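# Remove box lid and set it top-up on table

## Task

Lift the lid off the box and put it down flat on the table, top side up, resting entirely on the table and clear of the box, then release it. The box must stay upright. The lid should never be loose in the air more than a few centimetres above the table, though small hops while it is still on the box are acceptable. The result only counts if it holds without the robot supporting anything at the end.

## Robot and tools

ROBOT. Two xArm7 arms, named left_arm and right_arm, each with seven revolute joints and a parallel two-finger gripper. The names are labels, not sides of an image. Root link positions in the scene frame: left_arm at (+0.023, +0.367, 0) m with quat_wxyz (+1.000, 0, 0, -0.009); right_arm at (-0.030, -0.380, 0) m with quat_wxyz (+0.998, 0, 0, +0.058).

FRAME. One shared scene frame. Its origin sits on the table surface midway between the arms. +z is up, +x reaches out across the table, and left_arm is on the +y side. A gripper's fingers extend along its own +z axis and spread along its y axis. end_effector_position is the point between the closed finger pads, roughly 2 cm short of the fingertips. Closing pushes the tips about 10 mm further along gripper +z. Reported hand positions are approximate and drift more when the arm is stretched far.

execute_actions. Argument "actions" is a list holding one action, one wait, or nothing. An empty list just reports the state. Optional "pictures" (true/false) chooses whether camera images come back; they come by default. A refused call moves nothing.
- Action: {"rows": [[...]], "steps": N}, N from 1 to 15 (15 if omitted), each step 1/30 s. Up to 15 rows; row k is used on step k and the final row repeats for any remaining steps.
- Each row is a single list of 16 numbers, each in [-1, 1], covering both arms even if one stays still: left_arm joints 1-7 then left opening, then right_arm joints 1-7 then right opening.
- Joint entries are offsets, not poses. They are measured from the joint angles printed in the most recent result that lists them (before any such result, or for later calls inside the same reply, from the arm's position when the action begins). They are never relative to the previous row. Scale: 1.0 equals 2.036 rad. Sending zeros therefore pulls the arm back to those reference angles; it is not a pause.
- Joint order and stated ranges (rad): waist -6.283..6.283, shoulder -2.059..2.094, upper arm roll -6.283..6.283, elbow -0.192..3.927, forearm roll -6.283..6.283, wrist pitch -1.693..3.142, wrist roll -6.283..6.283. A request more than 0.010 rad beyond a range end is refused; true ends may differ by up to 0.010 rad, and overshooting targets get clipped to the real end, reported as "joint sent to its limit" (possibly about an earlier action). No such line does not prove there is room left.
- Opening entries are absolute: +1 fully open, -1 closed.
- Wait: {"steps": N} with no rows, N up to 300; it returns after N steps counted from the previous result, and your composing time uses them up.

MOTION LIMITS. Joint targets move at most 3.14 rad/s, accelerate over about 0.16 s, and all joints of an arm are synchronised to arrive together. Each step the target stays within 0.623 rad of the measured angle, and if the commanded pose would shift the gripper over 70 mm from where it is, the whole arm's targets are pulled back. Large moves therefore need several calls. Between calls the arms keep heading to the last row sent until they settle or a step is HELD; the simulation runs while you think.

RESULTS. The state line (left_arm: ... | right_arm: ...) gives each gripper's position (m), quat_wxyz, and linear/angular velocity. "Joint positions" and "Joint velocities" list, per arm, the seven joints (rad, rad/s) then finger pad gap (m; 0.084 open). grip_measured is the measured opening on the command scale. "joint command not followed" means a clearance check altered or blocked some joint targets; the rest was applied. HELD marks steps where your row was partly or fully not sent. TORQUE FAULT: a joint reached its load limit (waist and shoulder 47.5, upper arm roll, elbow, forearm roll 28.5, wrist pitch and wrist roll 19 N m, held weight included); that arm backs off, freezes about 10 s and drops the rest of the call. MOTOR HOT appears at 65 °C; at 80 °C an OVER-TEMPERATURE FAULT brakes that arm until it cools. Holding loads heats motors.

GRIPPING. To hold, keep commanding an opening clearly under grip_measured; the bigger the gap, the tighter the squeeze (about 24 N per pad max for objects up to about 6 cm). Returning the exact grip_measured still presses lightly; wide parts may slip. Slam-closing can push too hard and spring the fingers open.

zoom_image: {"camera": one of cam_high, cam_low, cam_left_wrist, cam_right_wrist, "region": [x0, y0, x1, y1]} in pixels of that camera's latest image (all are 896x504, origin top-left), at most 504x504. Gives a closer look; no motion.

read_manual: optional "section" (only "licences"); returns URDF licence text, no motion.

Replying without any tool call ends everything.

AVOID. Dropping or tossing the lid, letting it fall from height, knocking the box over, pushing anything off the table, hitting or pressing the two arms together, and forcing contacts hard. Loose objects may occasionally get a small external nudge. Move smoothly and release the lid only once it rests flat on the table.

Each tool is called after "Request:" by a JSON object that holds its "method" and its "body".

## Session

Request:
{"method": "execute_actions", "body": {"actions": []}}

Scene clock: 0.00 s of 4100.00 s.
left_arm: end_effector_position=(+0.3330, +0.5557, +0.2979) grip_measured=+1.00 end_effector_quat_wxyz=(-0.185, -0.006, +0.745, -0.641) end_effector_velocity=(+0.000, +0.000, -0.000) end_effector_angular_velocity=(+0.002, -0.001, +0.000) | right_arm: end_effector_position=(+0.3675, -0.3322, +0.2500) grip_measured=+1.00 end_effector_quat_wxyz=(-0.001, +0.998, +0.058, +0.001) end_effector_velocity=(-0.000, -0.000, +0.000) end_effector_angular_velocity=(+0.000, -0.000, -0.000)
Joint positions: left_arm=[ 0.671  0.636  0.356  1.723 -0.688  2.535 -2.273  0.084] | right_arm=[ 0.002 -0.251  0.002  0.919  0.003  1.168  0.002  0.084]
Joint velocities: left_arm=[-0.    -0.     0.001  0.001  0.    -0.001  0.001 -0.   ] | right_arm=[-0.    -0.001  0.    -0.     0.     0.     0.     0.   ]

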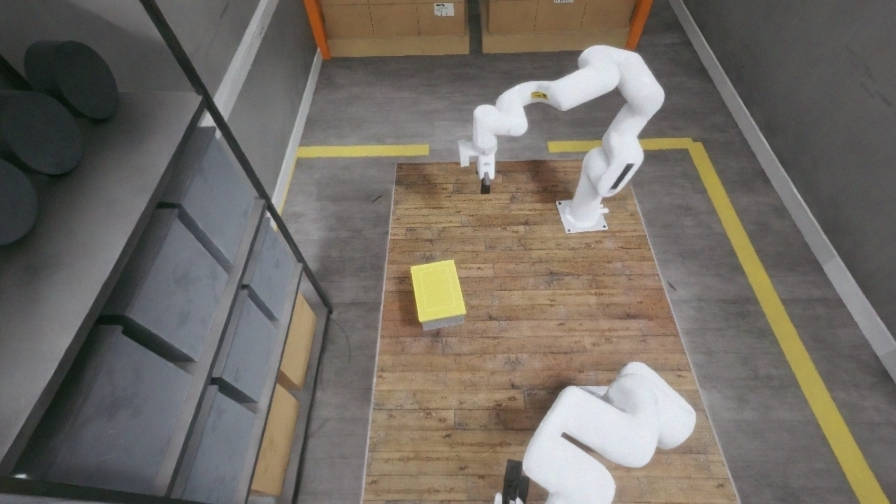

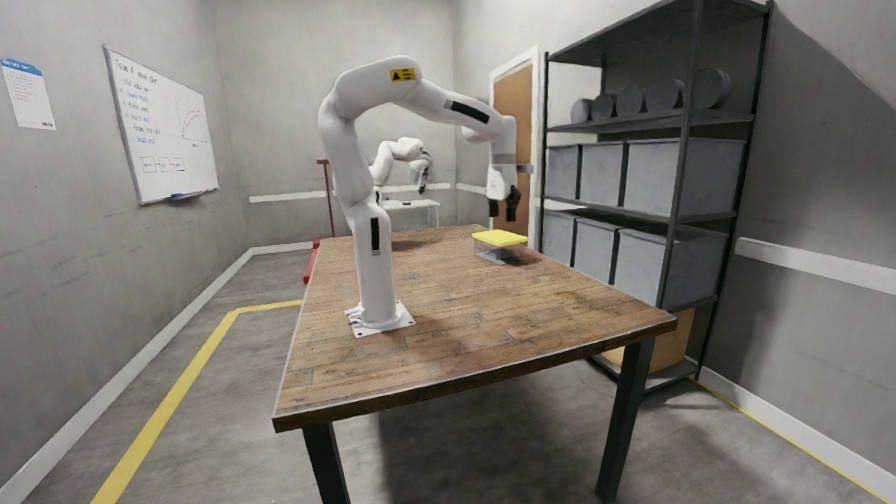

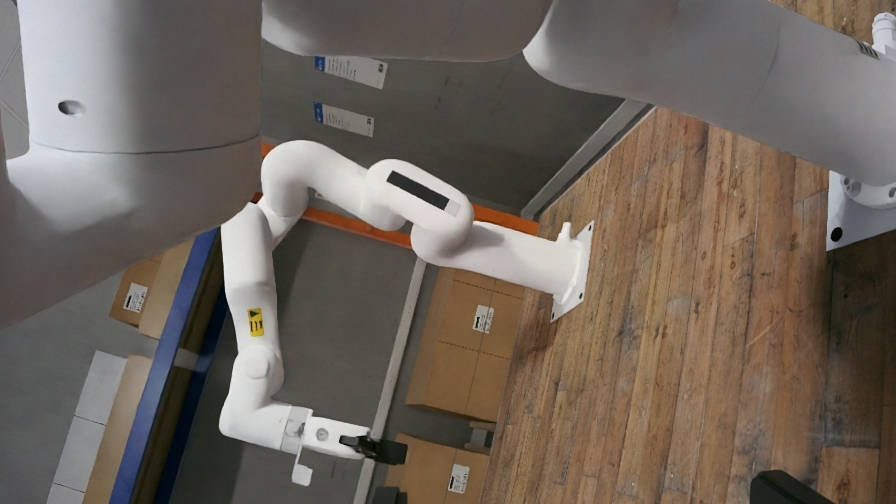

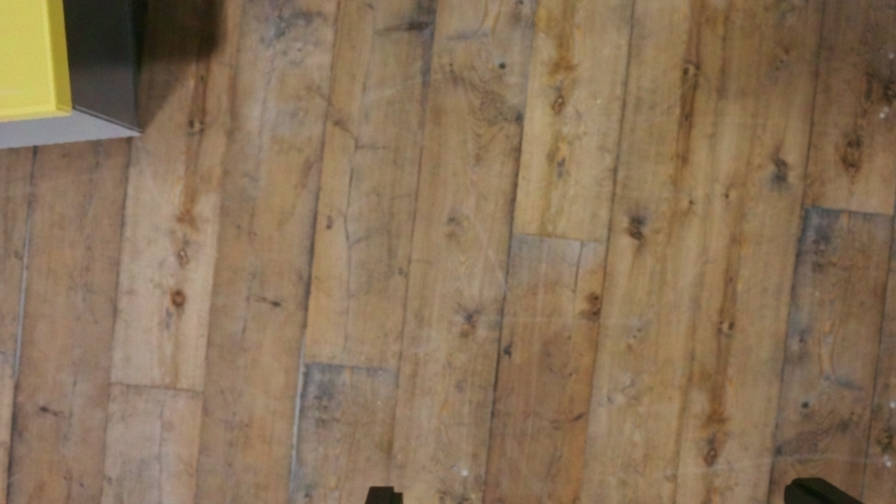

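Request:
{"method": "execute_actions", "body": {"actions": [{"rows": [[-0.682,-0.1285,-0.175,0.015,0.338,-0.5675,0.755,1,0.1,0.12,0,-0.08,-0.98,0.08,-0.7726,0.0]], "steps": 15}], "pictures": false}}

Request:
{"method": "execute_actions", "body": {"actions": [{"steps": 22}], "pictures": false}}

Scene clock: 64.60 s of 4100.00 s.
left_arm: end_effector_position=(+0.4265, +0.4300, +0.2495) grip_measured=+1.00 end_effector_quat_wxyz=(-0.180, +0.422, +0.804, -0.379) end_effector_velocity=(+0.234, -0.300, -0.069) end_effector_angular_velocity=(+0.228, -1.348, -1.794) | right_arm: end_effector_position=(+0.3578, -0.4489, +0.1863) grip_measured=-0.01 end_effector_quat_wxyz=(+0.304, +0.559, +0.689, -0.347) end_effector_velocity=(+0.357, -0.201, +0.253) end_effector_angular_velocity=(-2.008, +1.875, +3.383)
Joint positions: left_arm=[ 0.228  0.492  0.158  1.741 -0.316  2.09  -1.828  0.084] | right_arm=[ 0.19  -0.023  0.003  0.766 -0.952  1.318 -0.953  0.044]
Joint velocities: left_arm=[-0.971 -0.206 -0.275  0.022  0.548 -0.964  0.965 -0.   ] | right_arm=[ 0.155  0.183 -0.008 -0.107 -2.59   0.124 -2.58  -0.   ]
Steps of this call (steps 1 to 90: nothing new was sent; then 61.10 s passed at rest; steps 91 to 105: all 15 steps of this action). Readings (joint positions):
91: left_arm=[0.670 0.636 0.356 1.723 -0.687 2.534 -2.272] | right_arm=[0.002 -0.251 0.002 0.919 0.002 1.168 0.001]
92: left_arm=[0.666 0.634 0.354 1.722 -0.680 2.527 -2.264] | right_arm=[0.004 -0.249 0.002 0.918 -0.005 1.170 -0.006]
94: left_arm=[0.618 0.612 0.332 1.721 -0.621 2.468 -2.207] | right_arm=[0.024 -0.228 -0.000 0.907 -0.068 1.185 -0.070]
98: left_arm=[0.465 0.555 0.242 1.734 -0.485 2.327 -2.065] | right_arm=[0.094 -0.140 0.004 0.843 -0.305 1.242 -0.307]
105: the state above

Scene clock: 65.33 s of 4100.00 s.
left_arm: end_effector_position=(+0.5050, +0.1513, +0.2509) grip_measured=+1.00 end_effector_quat_wxyz=(-0.059, +0.917, +0.378, -0.114) end_effector_velocity=(-0.040, -0.416, +0.050) end_effector_angular_velocity=(-0.307, -0.593, -1.839) | right_arm: end_effector_position=(+0.5120, -0.4170, +0.3330) grip_measured=-0.01 end_effector_quat_wxyz=(+0.500, -0.036, +0.669, -0.548) end_effector_velocity=(+0.002, +0.002, +0.003) end_effector_angular_velocity=(-0.011, -0.002, +0.009)
Joint positions: left_arm=[-0.4    0.408  0.045  1.749 -0.09   1.589 -1.147  0.084] | right_arm=[ 0.206 -0.006  0.002  0.756 -1.991  1.331 -1.57   0.044]
Joint velocities: left_arm=[-0.766 -0.083 -0.112  0.01   0.218 -0.504  0.989  0.   ] | right_arm=[-0.     0.     0.     0.003 -0.013  0.    -0.005 -0.   ]
Steps of this call (steps 1 to 22: the robot went on to your last target). Readings (joint positions):
1: left_arm=[0.196 0.485 0.149 1.741 -0.299 2.058 -1.796] | right_arm=[0.194 -0.019 0.003 0.763 -1.035 1.321 -1.036]
2: left_arm=[0.164 0.479 0.141 1.742 -0.282 2.026 -1.764] | right_arm=[0.197 -0.016 0.002 0.762 -1.112 1.323 -1.112]
4: left_arm=[0.102 0.468 0.126 1.743 -0.253 1.964 -1.702] | right_arm=[0.199 -0.014 0.002 0.762 -1.257 1.326 -1.241]
8: left_arm=[-0.017 0.451 0.102 1.745 -0.204 1.853 -1.583] | right_arm=[0.202 -0.012 0.002 0.760 -1.536 1.328 -1.398]
22: the state above

Request:
{"method": "execute_actions", "body": {"actions": [{"rows": [[-0.156,-0.0165,-0.022,0.002,0.044,-0.103,0.202,1,0.0933,0.2211,-0.001,-0.1564,-0.5651,0.1211,0,0.0]], "steps": 15}], "pictures": false}}

Request:
{"method": "execute_actions", "body": {"actions": [{"steps": 25}]}}

Scene clock: 71.50 s of 4100.00 s.
left_arm: end_effector_position=(+0.4544, -0.0247, +0.2797) grip_measured=+1.00 end_effector_quat_wxyz=(+0.000, +1.000, +0.000, -0.000) end_effector_velocity=(+0.000, +0.000, +0.001) end_effector_angular_velocity=(-0.001, -0.003, -0.001) | right_arm: end_effector_position=(+0.4997, -0.2914, +0.1909) grip_measured=-0.01 end_effector_quat_wxyz=(+0.527, -0.369, +0.540, -0.542) end_effector_velocity=(-0.086, +0.362, -0.247) end_effector_angular_velocity=(-0.751, +0.301, +1.511)
Joint positions: left_arm=[-0.718  0.375  0.001  1.754 -0.001  1.379 -0.736  0.084] | right_arm=[ 0.322  0.271  0.001  0.559 -2.508  1.482 -1.571  0.044]
Joint velocities: left_arm=[ 0.    -0.002  0.     0.001  0.001 -0.     0.001 -0.   ] | right_arm=[ 0.2    0.471 -0.005 -0.331 -1.418  0.26   0.001 -0.   ]
Steps of this call (steps 1 to 30: the robot went on to your last target; steps 31 to 90: nothing new was sent; then 2.67 s passed at rest; steps 91 to 105: all 15 steps of this action). Readings (joint positions):
91: left_arm=[-0.718 0.374 -0.001 1.753 0.000 1.379 -0.736] | right_arm=[0.206 -0.006 0.002 0.756 -1.993 1.331 -1.571]
92: left_arm=[-0.718 0.374 -0.000 1.753 0.000 1.379 -0.736] | right_arm=[0.208 -0.003 0.002 0.754 -2.000 1.335 -1.571]
94: left_arm=[-0.718 0.375 0.000 1.754 -0.000 1.379 -0.736] | right_arm=[0.224 0.034 -0.001 0.731 -2.058 1.359 -1.571]
98: left_arm=[-0.718 0.375 0.001 1.754 -0.001 1.379 -0.736] | right_arm=[0.266 0.136 0.002 0.654 -2.205 1.408 -1.571]
105: the state above

Scene clock: 72.33 s of 4100.00 s.
left_arm: end_effector_position=(+0.4545, -0.0247, +0.2797) grip_measured=+1.00 end_effector_quat_wxyz=(+0.000, +1.000, +0.000, -0.000) end_effector_velocity=(+0.000, -0.000, +0.000) end_effector_angular_velocity=(-0.001, -0.001, +0.000) | right_arm: end_effector_position=(+0.4070, -0.1364, +0.0905) grip_measured=-0.01 end_effector_quat_wxyz=(+0.610, -0.609, +0.358, -0.358) end_effector_velocity=(-0.003, +0.001, -0.003) end_effector_angular_velocity=(-0.003, +0.007, +0.007)
Joint positions: left_arm=[-0.718  0.375  0.001  1.754 -0.001  1.379 -0.736  0.084] | right_arm=[ 0.395  0.443 -0.     0.438 -3.14   1.578 -1.57   0.044]
Joint velocities: left_arm=[-0.     0.001  0.     0.001 -0.    -0.001 -0.001 -0.   ] | right_arm=[ 0.002  0.003  0.002 -0.003 -0.004 -0.001  0.    -0.   ]
Steps of this call (steps 1 to 25: the robot went on to your last target). Readings (joint positions):
1: left_arm=[-0.718 0.375 0.001 1.754 -0.001 1.379 -0.736] | right_arm=[0.329 0.286 0.001 0.549 -2.556 1.490 -1.570]
2: left_arm=[-0.718 0.375 0.001 1.754 -0.001 1.379 -0.736] | right_arm=[0.335 0.300 0.001 0.539 -2.605 1.498 -1.570]
4: left_arm=[-0.718 0.375 0.001 1.754 -0.001 1.379 -0.736] | right_arm=[0.346 0.327 0.001 0.520 -2.703 1.513 -1.570]
8: left_arm=[-0.718 0.375 0.001 1.754 -0.001 1.379 -0.736] | right_arm=[0.367 0.377 0.001 0.485 -2.893 1.541 -1.570]
25: the state above

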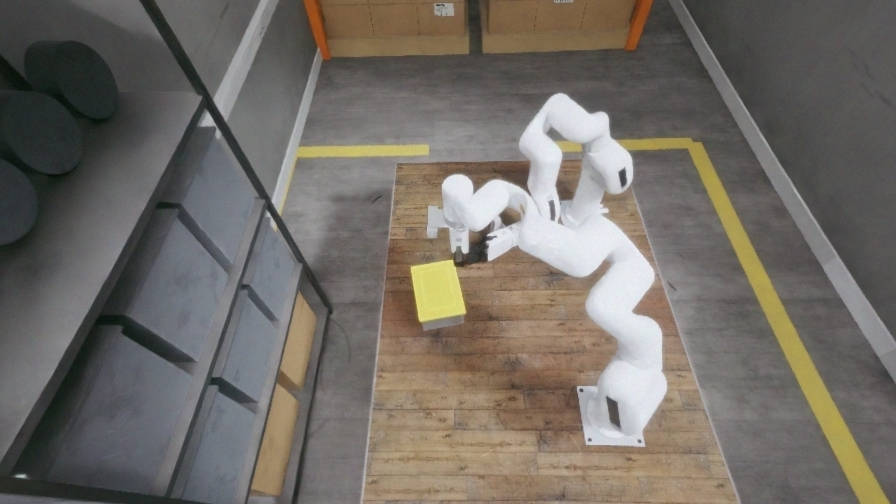

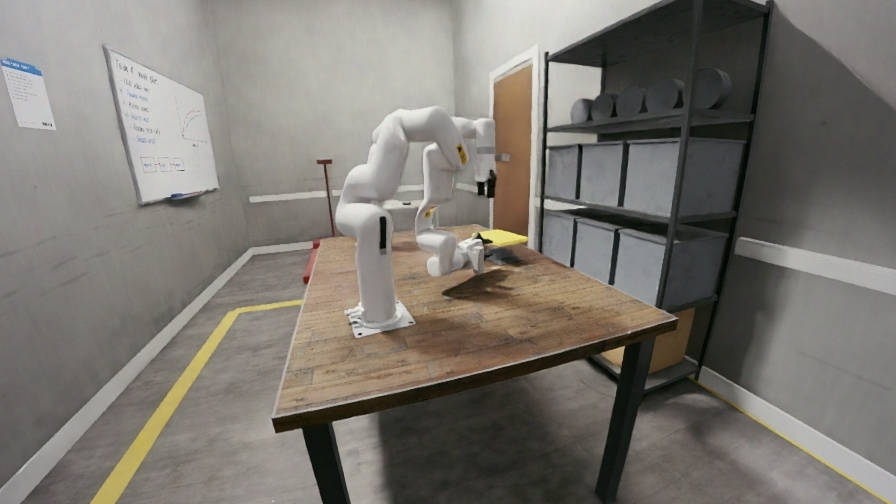

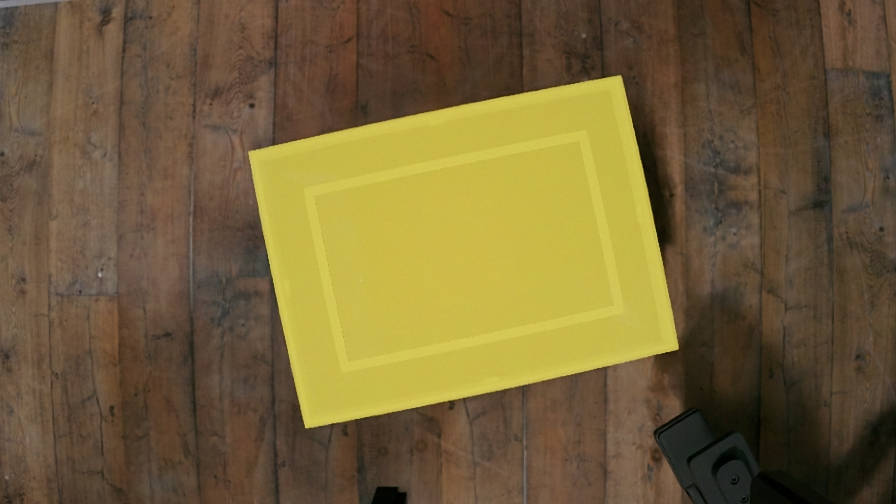

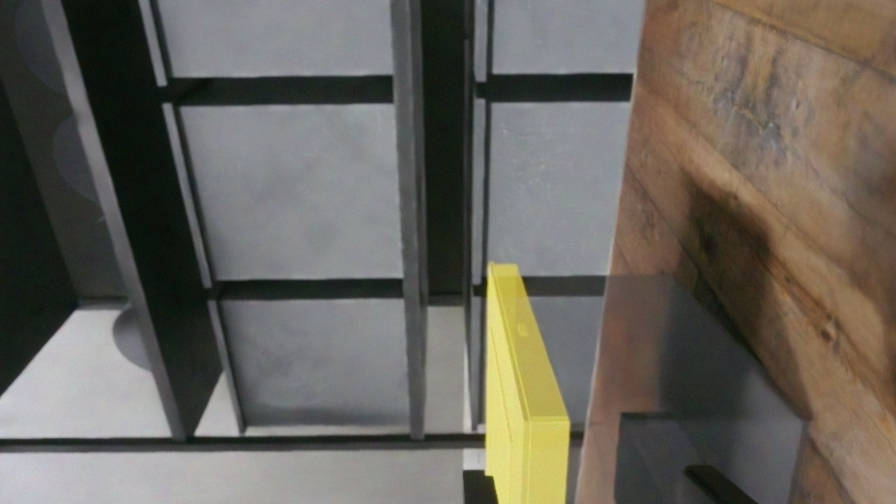

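Request:
{"method": "execute_actions", "body": {"actions": [{"rows": [[0,0,0,0,0,0,0,1,-0.002,0.002,0,0.008,0,-0.006,0,-0.05],[0,0,0,0,0,0,0,1,-0.004,0.004,0,0.018,0,-0.014,0,-0.1],[0,0,0,0,0,0,0,1,-0.006,0.0067,0,0.028,0,-0.022,0,-0.15],[0,0,0,0,0,0,0,1,-0.0069,0.009,0,0.038,0,-0.0295,0,-0.2],[0,0,0,0,0,0,0,1,-0.0069,0.0114,0,0.048,0,-0.0373,0,-0.25],[0,0,0,0,0,0,0,1,-0.0069,0.0135,0,0.057,0,-0.0443,0,-0.3],[0,0,0,0,0,0,0,1,-0.0069,0.0154,0,0.065,0,-0.0505,0,-0.3],[0,0,0,0,0,0,0,1,-0.0069,0.0168,0,0.071,0,-0.055,0,-0.3],[0,0,0,0,0,0,0,1,-0.0069,0.0177,0,0.0745,0,-0.0579,0,-0.3]], "steps": 15}]}}

Request:
{"method": "zoom_image", "body": {"camera": "cam_left_wrist", "region": [610, 290, 770, 420]}}

Scene clock: 92.73 s of 4100.00 s.
left_arm: end_effector_position=(+0.4545, -0.0247, +0.2797) grip_measured=+1.00 end_effector_quat_wxyz=(+0.000, +1.000, +0.000, -0.000) end_effector_velocity=(-0.000, +0.000, -0.000) end_effector_angular_velocity=(+0.001, +0.001, +0.001) | right_arm: end_effector_position=(+0.4516, -0.1201, +0.0946) grip_measured=-0.32 end_effector_quat_wxyz=(+0.607, -0.607, +0.362, -0.362) end_effector_velocity=(+0.000, -0.001, -0.012) end_effector_angular_velocity=(-0.018, +0.032, -0.002)
Joint positions: left_arm=[-0.718  0.375  0.001  1.754 -0.001  1.379 -0.736  0.084] | right_arm=[ 0.381  0.479 -0.     0.587 -3.14   1.462 -1.57   0.03 ]
Joint velocities: left_arm=[-0.     0.     0.    -0.001  0.     0.    -0.001  0.   ] | right_arm=[-0.001  0.013 -0.001  0.011  0.    -0.034  0.    -0.   ]
Steps of this call (steps 1 to 30: the robot went on to your last target; steps 31 to 90: nothing new was sent; then 16.90 s passed at rest; steps 91 to 105: all 15 steps of this action). Readings (joint positions):
91: left_arm=[-0.718 0.375 0.001 1.754 -0.001 1.379 -0.736] | right_arm=[0.395 0.444 0.000 0.437 -3.141 1.577 -1.570]
92: left_arm=[-0.718 0.375 0.001 1.754 -0.001 1.379 -0.736] | right_arm=[0.395 0.445 0.000 0.440 -3.141 1.575 -1.570]
94: left_arm=[-0.718 0.375 0.001 1.754 -0.001 1.379 -0.736] | right_arm=[0.391 0.449 0.000 0.457 -3.141 1.560 -1.570]
98: left_arm=[-0.718 0.375 0.001 1.754 -0.001 1.379 -0.736] | right_arm=[0.383 0.464 -0.001 0.526 -3.140 1.509 -1.570]
105: the state above

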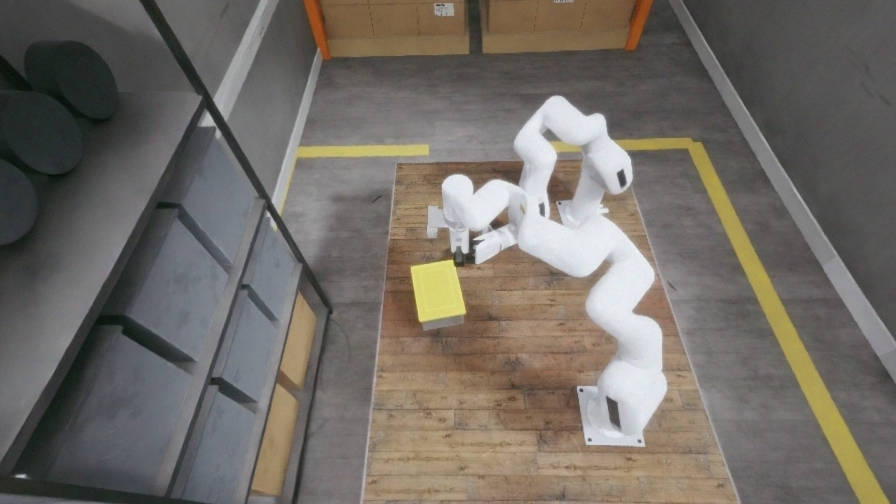

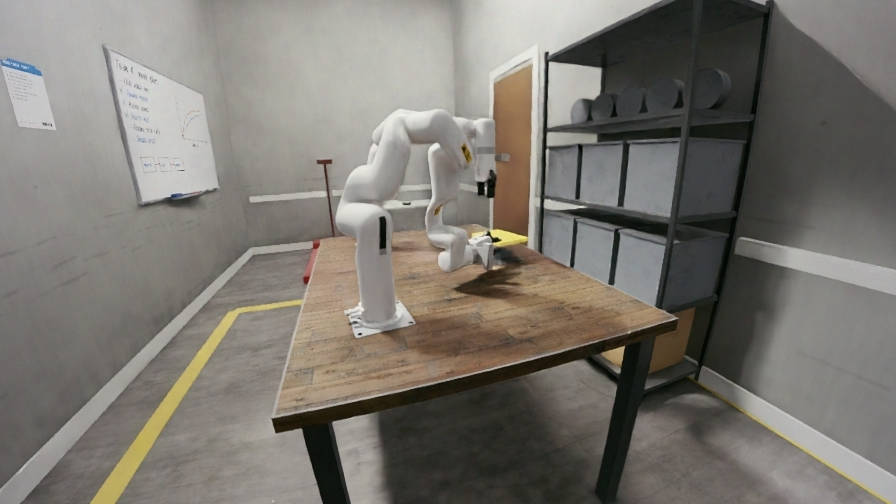

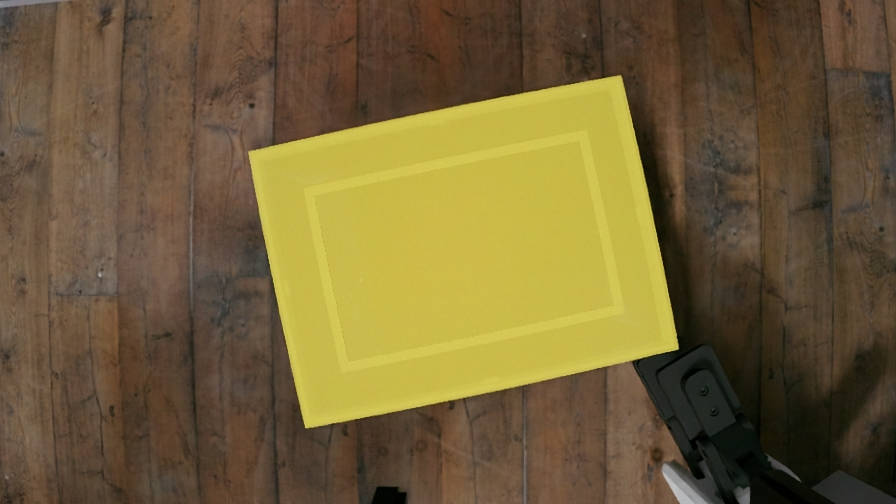

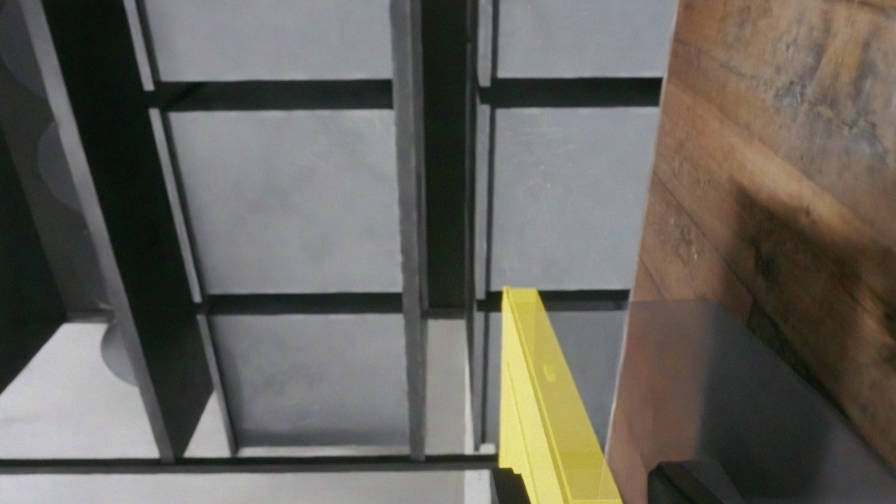

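Region (610, 290, 770, 420) of cam_left_wrist's 896x504 image, scaled by 3.150, with more detail than that image has; it fills the top 410 rows of this view, and the rest is white.

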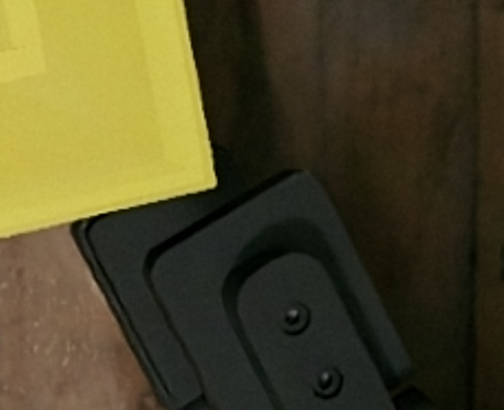

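Request:
{"method": "execute_actions", "body": {"actions": [{"rows": [[0,0,0,0,0,0,0,1,0,0.0015,0,0.003,0,-0.0015,0,-0.35],[0,0,0,0,0,0,0,1,0,0.003,0,0.006,0,-0.003,0,-0.4],[0,0,0,0,0,0,0,1,0,0.0045,0,0.009,0,-0.0045,0,-0.45],[0,0,0,0,0,0,0,1,0,0.006,0,0.012,0,-0.006,0,-0.5],[0,0,0,0,0,0,0,1,0,0.0077,0,0.0155,0,-0.0075,0,-0.5]], "steps": 12}]}}

Request:
{"method": "zoom_image", "body": {"camera": "cam_left_wrist", "region": [610, 290, 770, 420]}}

Scene clock: 106.10 s of 4100.00 s.
left_arm: end_effector_position=(+0.4545, -0.0247, +0.2797) grip_measured=+1.00 end_effector_quat_wxyz=(+0.000, +1.000, +0.000, -0.000) end_effector_velocity=(-0.000, +0.000, +0.001) end_effector_angular_velocity=(-0.001, -0.001, +0.001) | right_arm: end_effector_position=(+0.4591, -0.1162, +0.0934) grip_measured=-0.52 end_effector_quat_wxyz=(+0.607, -0.607, +0.363, -0.362) end_effector_velocity=(+0.003, -0.000, -0.000) end_effector_angular_velocity=(-0.000, -0.001, -0.003)
Joint positions: left_arm=[-0.718  0.375  0.001  1.754 -0.001  1.379 -0.736  0.084] | right_arm=[ 0.381  0.494 -0.     0.617 -3.14   1.447 -1.57   0.021]
Joint velocities: left_arm=[ 0.    -0.002 -0.    -0.     0.     0.    -0.001  0.   ] | right_arm=[-0.001  0.005 -0.002  0.01   0.    -0.005  0.    -0.001]
Steps of this call (steps 1 to 15: the robot went on to your last target; steps 16 to 90: nothing new was sent; then 9.97 s passed at rest; steps 91 to 102: all 12 steps of this action). Readings (joint positions):
91: left_arm=[-0.718 0.375 0.001 1.754 -0.001 1.379 -0.736] | right_arm=[0.381 0.479 -0.000 0.589 -3.140 1.460 -1.570]
92: left_arm=[-0.718 0.375 0.001 1.754 -0.001 1.379 -0.736] | right_arm=[0.381 0.480 -0.000 0.590 -3.140 1.459 -1.570]
94: left_arm=[-0.718 0.375 0.001 1.754 -0.001 1.379 -0.736] | right_arm=[0.381 0.483 -0.000 0.596 -3.140 1.457 -1.570]
98: left_arm=[-0.718 0.375 0.001 1.754 -0.001 1.379 -0.736] | right_arm=[0.381 0.492 -0.000 0.614 -3.140 1.449 -1.570]
102: the state above

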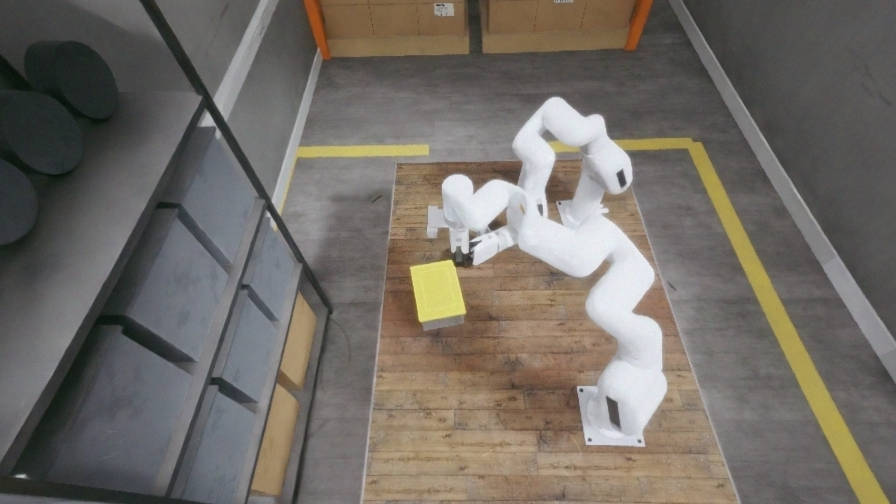

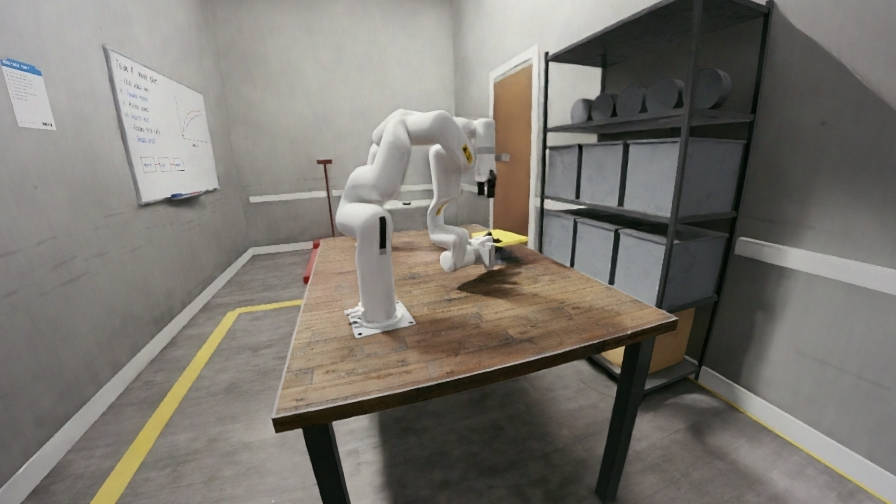

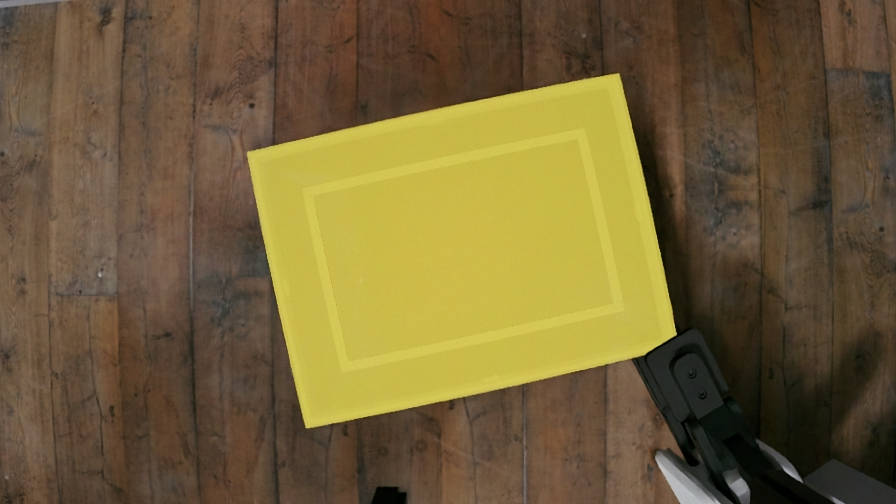

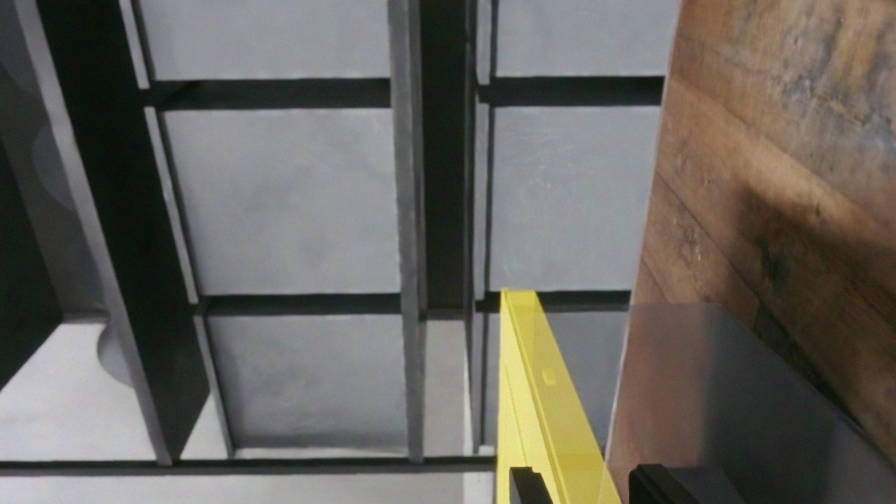

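Region (610, 290, 770, 420) of cam_left_wrist's 896x504 image, scaled by 3.150, with more detail than that image has; it fills the top 410 rows of this view, and the rest is white.

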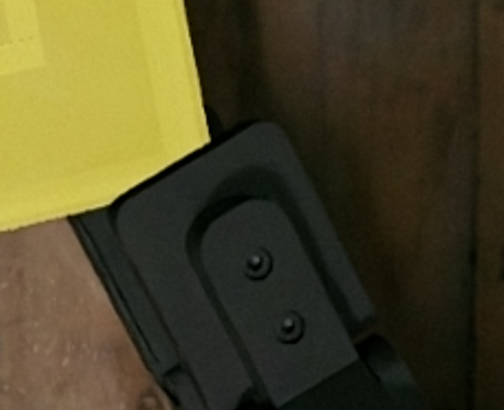

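Request:
{"method": "execute_actions", "body": {"actions": [{"rows": [[0,0,0,0,0,0,0,0.8,0,0,0,0,0,0,0,-0.56],[0,0,0,0,0,0,0,0.6,0,0,0,0,0,0,0,-0.6],[0,0,0,0,0,0,0,0.4,0,0,0,0,0,0,0,-0.64],[0,0,0,0,0,0,0,0.2,0,0,0,0,0,0,0,-0.68],[0,0,0,0,0,0,0,0,0,0,0,0,0,0,0,-0.72],[0,0,0,0,0,0,0,-0.08,0,0,0,0,0,0,0,-0.78],[0,0,0,0,0,0,0,-0.08,0,0,0,0,0,0,0,-0.85],[0,0,0,0,0,0,0,-0.08,0,0,0,0,0,0,0,-0.92],[0,0,0,0,0,0,0,-0.08,0,0,0,0,0,0,0,-1]], "steps": 11}], "pictures": false}}

Request:
{"method": "execute_actions", "body": {"actions": [{"rows": [[0.0021,0.0009,0,-0.0006,0,-0.0015,-0.0041,-0.08,0,-0.0017,0,-0.0003,0,-0.0026,0,-1],[0.008,0.0034,0,-0.0024,0,-0.0058,-0.0157,-0.08,0,-0.0066,0,-0.001,0,-0.0098,0,-1],[0.0172,0.0073,0,-0.0051,0,-0.0124,-0.0336,-0.08,0,-0.0141,0,-0.002,0,-0.0211,0,-1],[0.029,0.0123,0,-0.0085,0,-0.0209,-0.0567,-0.08,0,-0.0235,0,-0.003,0,-0.0358,0,-1],[0.0429,0.0182,0,-0.0126,0,-0.0308,-0.0838,-0.08,0,-0.0344,0,-0.0038,0,-0.0532,0,-1],[0.0583,0.0247,0,-0.0171,0,-0.0419,-0.1138,-0.08,0,-0.0462,0,-0.0041,0,-0.0728,0,-1],[0.0745,0.0316,0,-0.0219,0,-0.0535,-0.1455,-0.08,0,-0.0584,0,-0.0039,0,-0.0937,0,-1],[0.091,0.0386,0,-0.0267,0,-0.0654,-0.1777,-0.08,0,-0.0705,0,-0.0031,0,-0.1153,0,-1],[0.1072,0.0455,0,-0.0315,0,-0.077,-0.2094,-0.08,0,-0.0821,0,-0.0016,0,-0.1369,0,-1],[0.1226,0.052,0,-0.036,0,-0.0881,-0.2394,-0.08,0,-0.0927,0,0.0003,0,-0.1575,0,-1],[0.1365,0.0579,0,-0.0401,0,-0.098,-0.2665,-0.08,0,-0.1021,0,0.0025,0,-0.1764,0,-1],[0.1483,0.0629,0,-0.0435,0,-0.1065,-0.2896,-0.08,0,-0.1099,0,0.0047,0,-0.1927,0,-1],[0.1575,0.0668,0,-0.0462,0,-0.1131,-0.3075,-0.08,0,-0.1159,0,0.0066,0,-0.2054,0,-1],[0.1634,0.0693,0,-0.048,0,-0.1174,-0.3191,-0.08,0,-0.1197,0,0.008,0,-0.2137,0,-1],[0.1655,0.0702,0,-0.0486,0,-0.1189,-0.3232,-0.08,0,-0.121,0,0.0085,0,-0.2166,0,-1]], "steps": 15}], "pictures": false}}

Request:
{"method": "execute_actions", "body": {"actions": [{"steps": 14}]}}

Scene clock: 141.93 s of 4100.00 s.
left_arm: end_effector_position=(+0.4545, -0.0247, +0.2797) grip_measured=-0.08 end_effector_quat_wxyz=(+0.000, +1.000, +0.000, -0.000) end_effector_velocity=(+0.000, -0.000, +0.001) end_effector_angular_velocity=(-0.002, -0.000, +0.001) | right_arm: end_effector_position=(+0.4592, -0.1161, +0.0935) grip_measured=-0.69 end_effector_quat_wxyz=(+0.607, -0.607, +0.363, -0.362) end_effector_velocity=(-0.000, -0.000, +0.000) end_effector_angular_velocity=(+0.000, -0.000, -0.000)
Joint positions: left_arm=[-0.718  0.375  0.001  1.754 -0.001  1.379 -0.736  0.041] | right_arm=[ 0.381  0.494 -0.     0.618 -3.14   1.447 -1.57   0.014]
Joint velocities: left_arm=[-0.    -0.     0.     0.001 -0.001 -0.    -0.001 -0.011] | right_arm=[-0.    -0.001 -0.    -0.001  0.     0.001 -0.    -0.   ]
Steps of this call (steps 1 to 15: the robot went on to your last target; steps 16 to 90: nothing new was sent; then 32.47 s passed at rest; steps 91 to 101: all 11 steps of this action). Readings (joint positions):
91: left_arm=[-0.718 0.375 0.001 1.754 -0.001 1.379 -0.736] | right_arm=[0.381 0.494 -0.000 0.619 -3.140 1.446 -1.570]
92: left_arm=[-0.718 0.375 0.001 1.754 -0.001 1.379 -0.736] | right_arm=[0.381 0.494 -0.000 0.618 -3.140 1.446 -1.570]
94: left_arm=[-0.718 0.375 0.001 1.754 -0.001 1.379 -0.736] | right_arm=[0.381 0.494 -0.000 0.618 -3.140 1.446 -1.570]
98: left_arm=[-0.718 0.375 0.001 1.753 -0.001 1.379 -0.736] | right_arm=[0.381 0.494 -0.000 0.618 -3.140 1.446 -1.570]
101: the state above

Scene clock: 142.43 s of 4100.00 s.
left_arm: end_effector_position=(+0.5452, +0.0671, +0.2100) grip_measured=-0.09 end_effector_quat_wxyz=(-0.001, +0.950, +0.311, -0.001) end_effector_velocity=(+0.223, +0.298, -0.198) end_effector_angular_velocity=(-0.005, -0.007, +1.824) | right_arm: end_effector_position=(+0.4614, -0.1152, +0.1242) grip_measured=-0.69 end_effector_quat_wxyz=(-0.563, +0.648, -0.387, +0.336) end_effector_velocity=(+0.010, -0.001, +0.094) end_effector_angular_velocity=(-0.180, +0.328, -0.010)
Joint positions: left_arm=[-0.503  0.466  0.002  1.69  -0.001  1.226 -1.152  0.04 ] | right_arm=[ 0.381  0.29  -0.001  0.625 -3.14   1.095 -1.57   0.014]
Joint velocities: left_arm=[ 0.619  0.261 -0.007 -0.177 -0.001 -0.446 -1.211 -0.   ] | right_arm=[-0.003 -0.507 -0.007  0.111  0.001 -0.992 -0.002  0.   ]
Steps of this call (steps 1 to 15: all 15 steps of this action). Readings (joint positions):
1: left_arm=[-0.718 0.375 0.000 1.754 -0.001 1.379 -0.736] | right_arm=[0.381 0.494 -0.000 0.618 -3.140 1.446 -1.570]
2: left_arm=[-0.717 0.375 0.000 1.753 -0.001 1.379 -0.738] | right_arm=[0.381 0.493 -0.000 0.617 -3.140 1.445 -1.570]
4: left_arm=[-0.709 0.378 -0.002 1.752 -0.001 1.372 -0.757] | right_arm=[0.381 0.486 -0.000 0.616 -3.140 1.433 -1.570]
8: left_arm=[-0.650 0.403 -0.002 1.734 -0.001 1.329 -0.873] | right_arm=[0.381 0.434 -0.000 0.611 -3.140 1.350 -1.570]
15: the state above

Scene clock: 142.90 s of 4100.00 s.
left_arm: end_effector_position=(+0.5836, +0.1262, +0.1721) grip_measured=-0.09 end_effector_quat_wxyz=(+0.002, +0.880, +0.475, -0.000) end_effector_velocity=(+0.004, +0.018, -0.008) end_effector_angular_velocity=(+0.016, +0.010, +0.033) | right_arm: end_effector_position=(+0.4610, -0.1150, +0.1306) grip_measured=-0.69 end_effector_quat_wxyz=(-0.551, +0.659, -0.393, +0.328) end_effector_velocity=(+0.000, +0.000, +0.001) end_effector_angular_velocity=(+0.000, -0.001, -0.000)
Joint positions: left_arm=[-0.384  0.516 -0.003  1.656 -0.001  1.137 -1.393  0.04 ] | right_arm=[ 0.381  0.248 -0.     0.635 -3.14   1.006 -1.57   0.014]
Joint velocities: left_arm=[ 0.011  0.007  0.019 -0.009  0.001 -0.    -0.006 -0.   ] | right_arm=[-0.    -0.003 -0.     0.001 -0.    -0.003  0.     0.   ]
Steps of this call (steps 1 to 14: the robot went on to your last target). Readings (joint positions):
1: left_arm=[-0.483 0.475 0.002 1.684 -0.001 1.211 -1.193] | right_arm=[0.381 0.274 -0.001 0.628 -3.140 1.065 -1.570]
2: left_arm=[-0.462 0.484 0.002 1.678 -0.001 1.197 -1.233] | right_arm=[0.381 0.263 -0.001 0.631 -3.140 1.042 -1.570]
4: left_arm=[-0.422 0.500 0.002 1.666 -0.001 1.168 -1.311] | right_arm=[0.381 0.252 -0.001 0.635 -3.140 1.018 -1.570]
8: left_arm=[-0.382 0.518 0.005 1.654 -0.001 1.141 -1.384] | right_arm=[0.381 0.249 -0.000 0.634 -3.140 1.007 -1.570]
14: the state above

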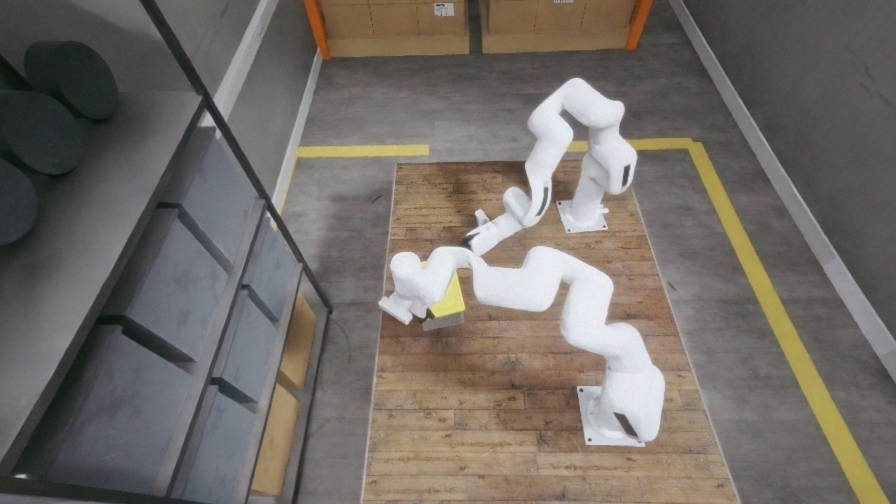

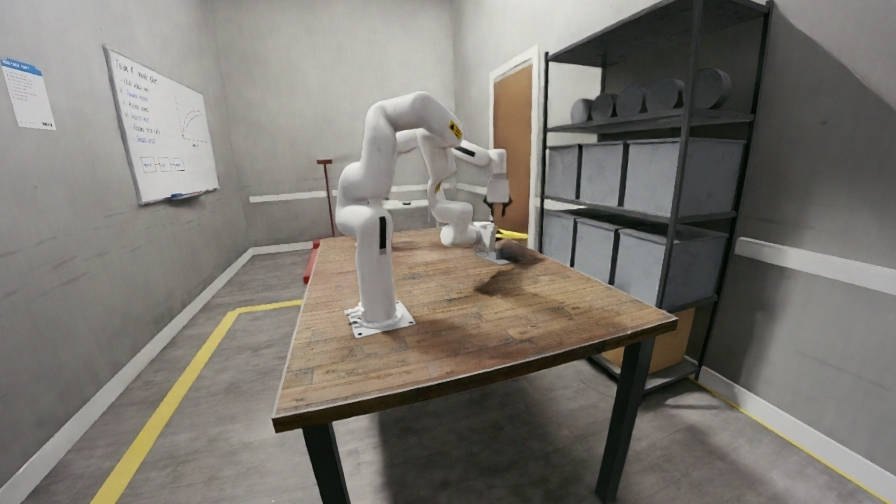

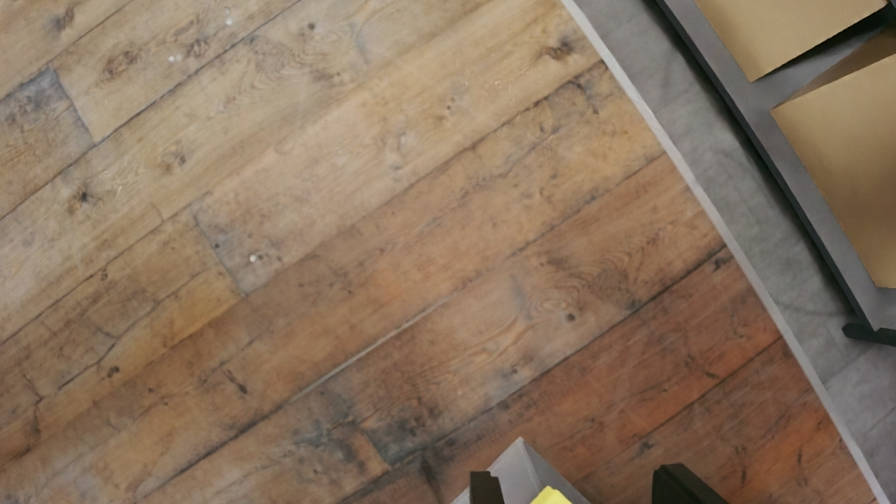

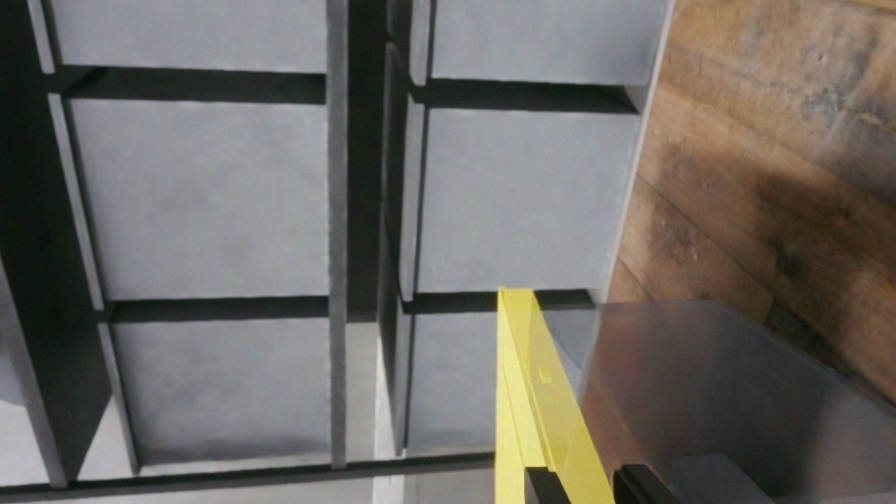

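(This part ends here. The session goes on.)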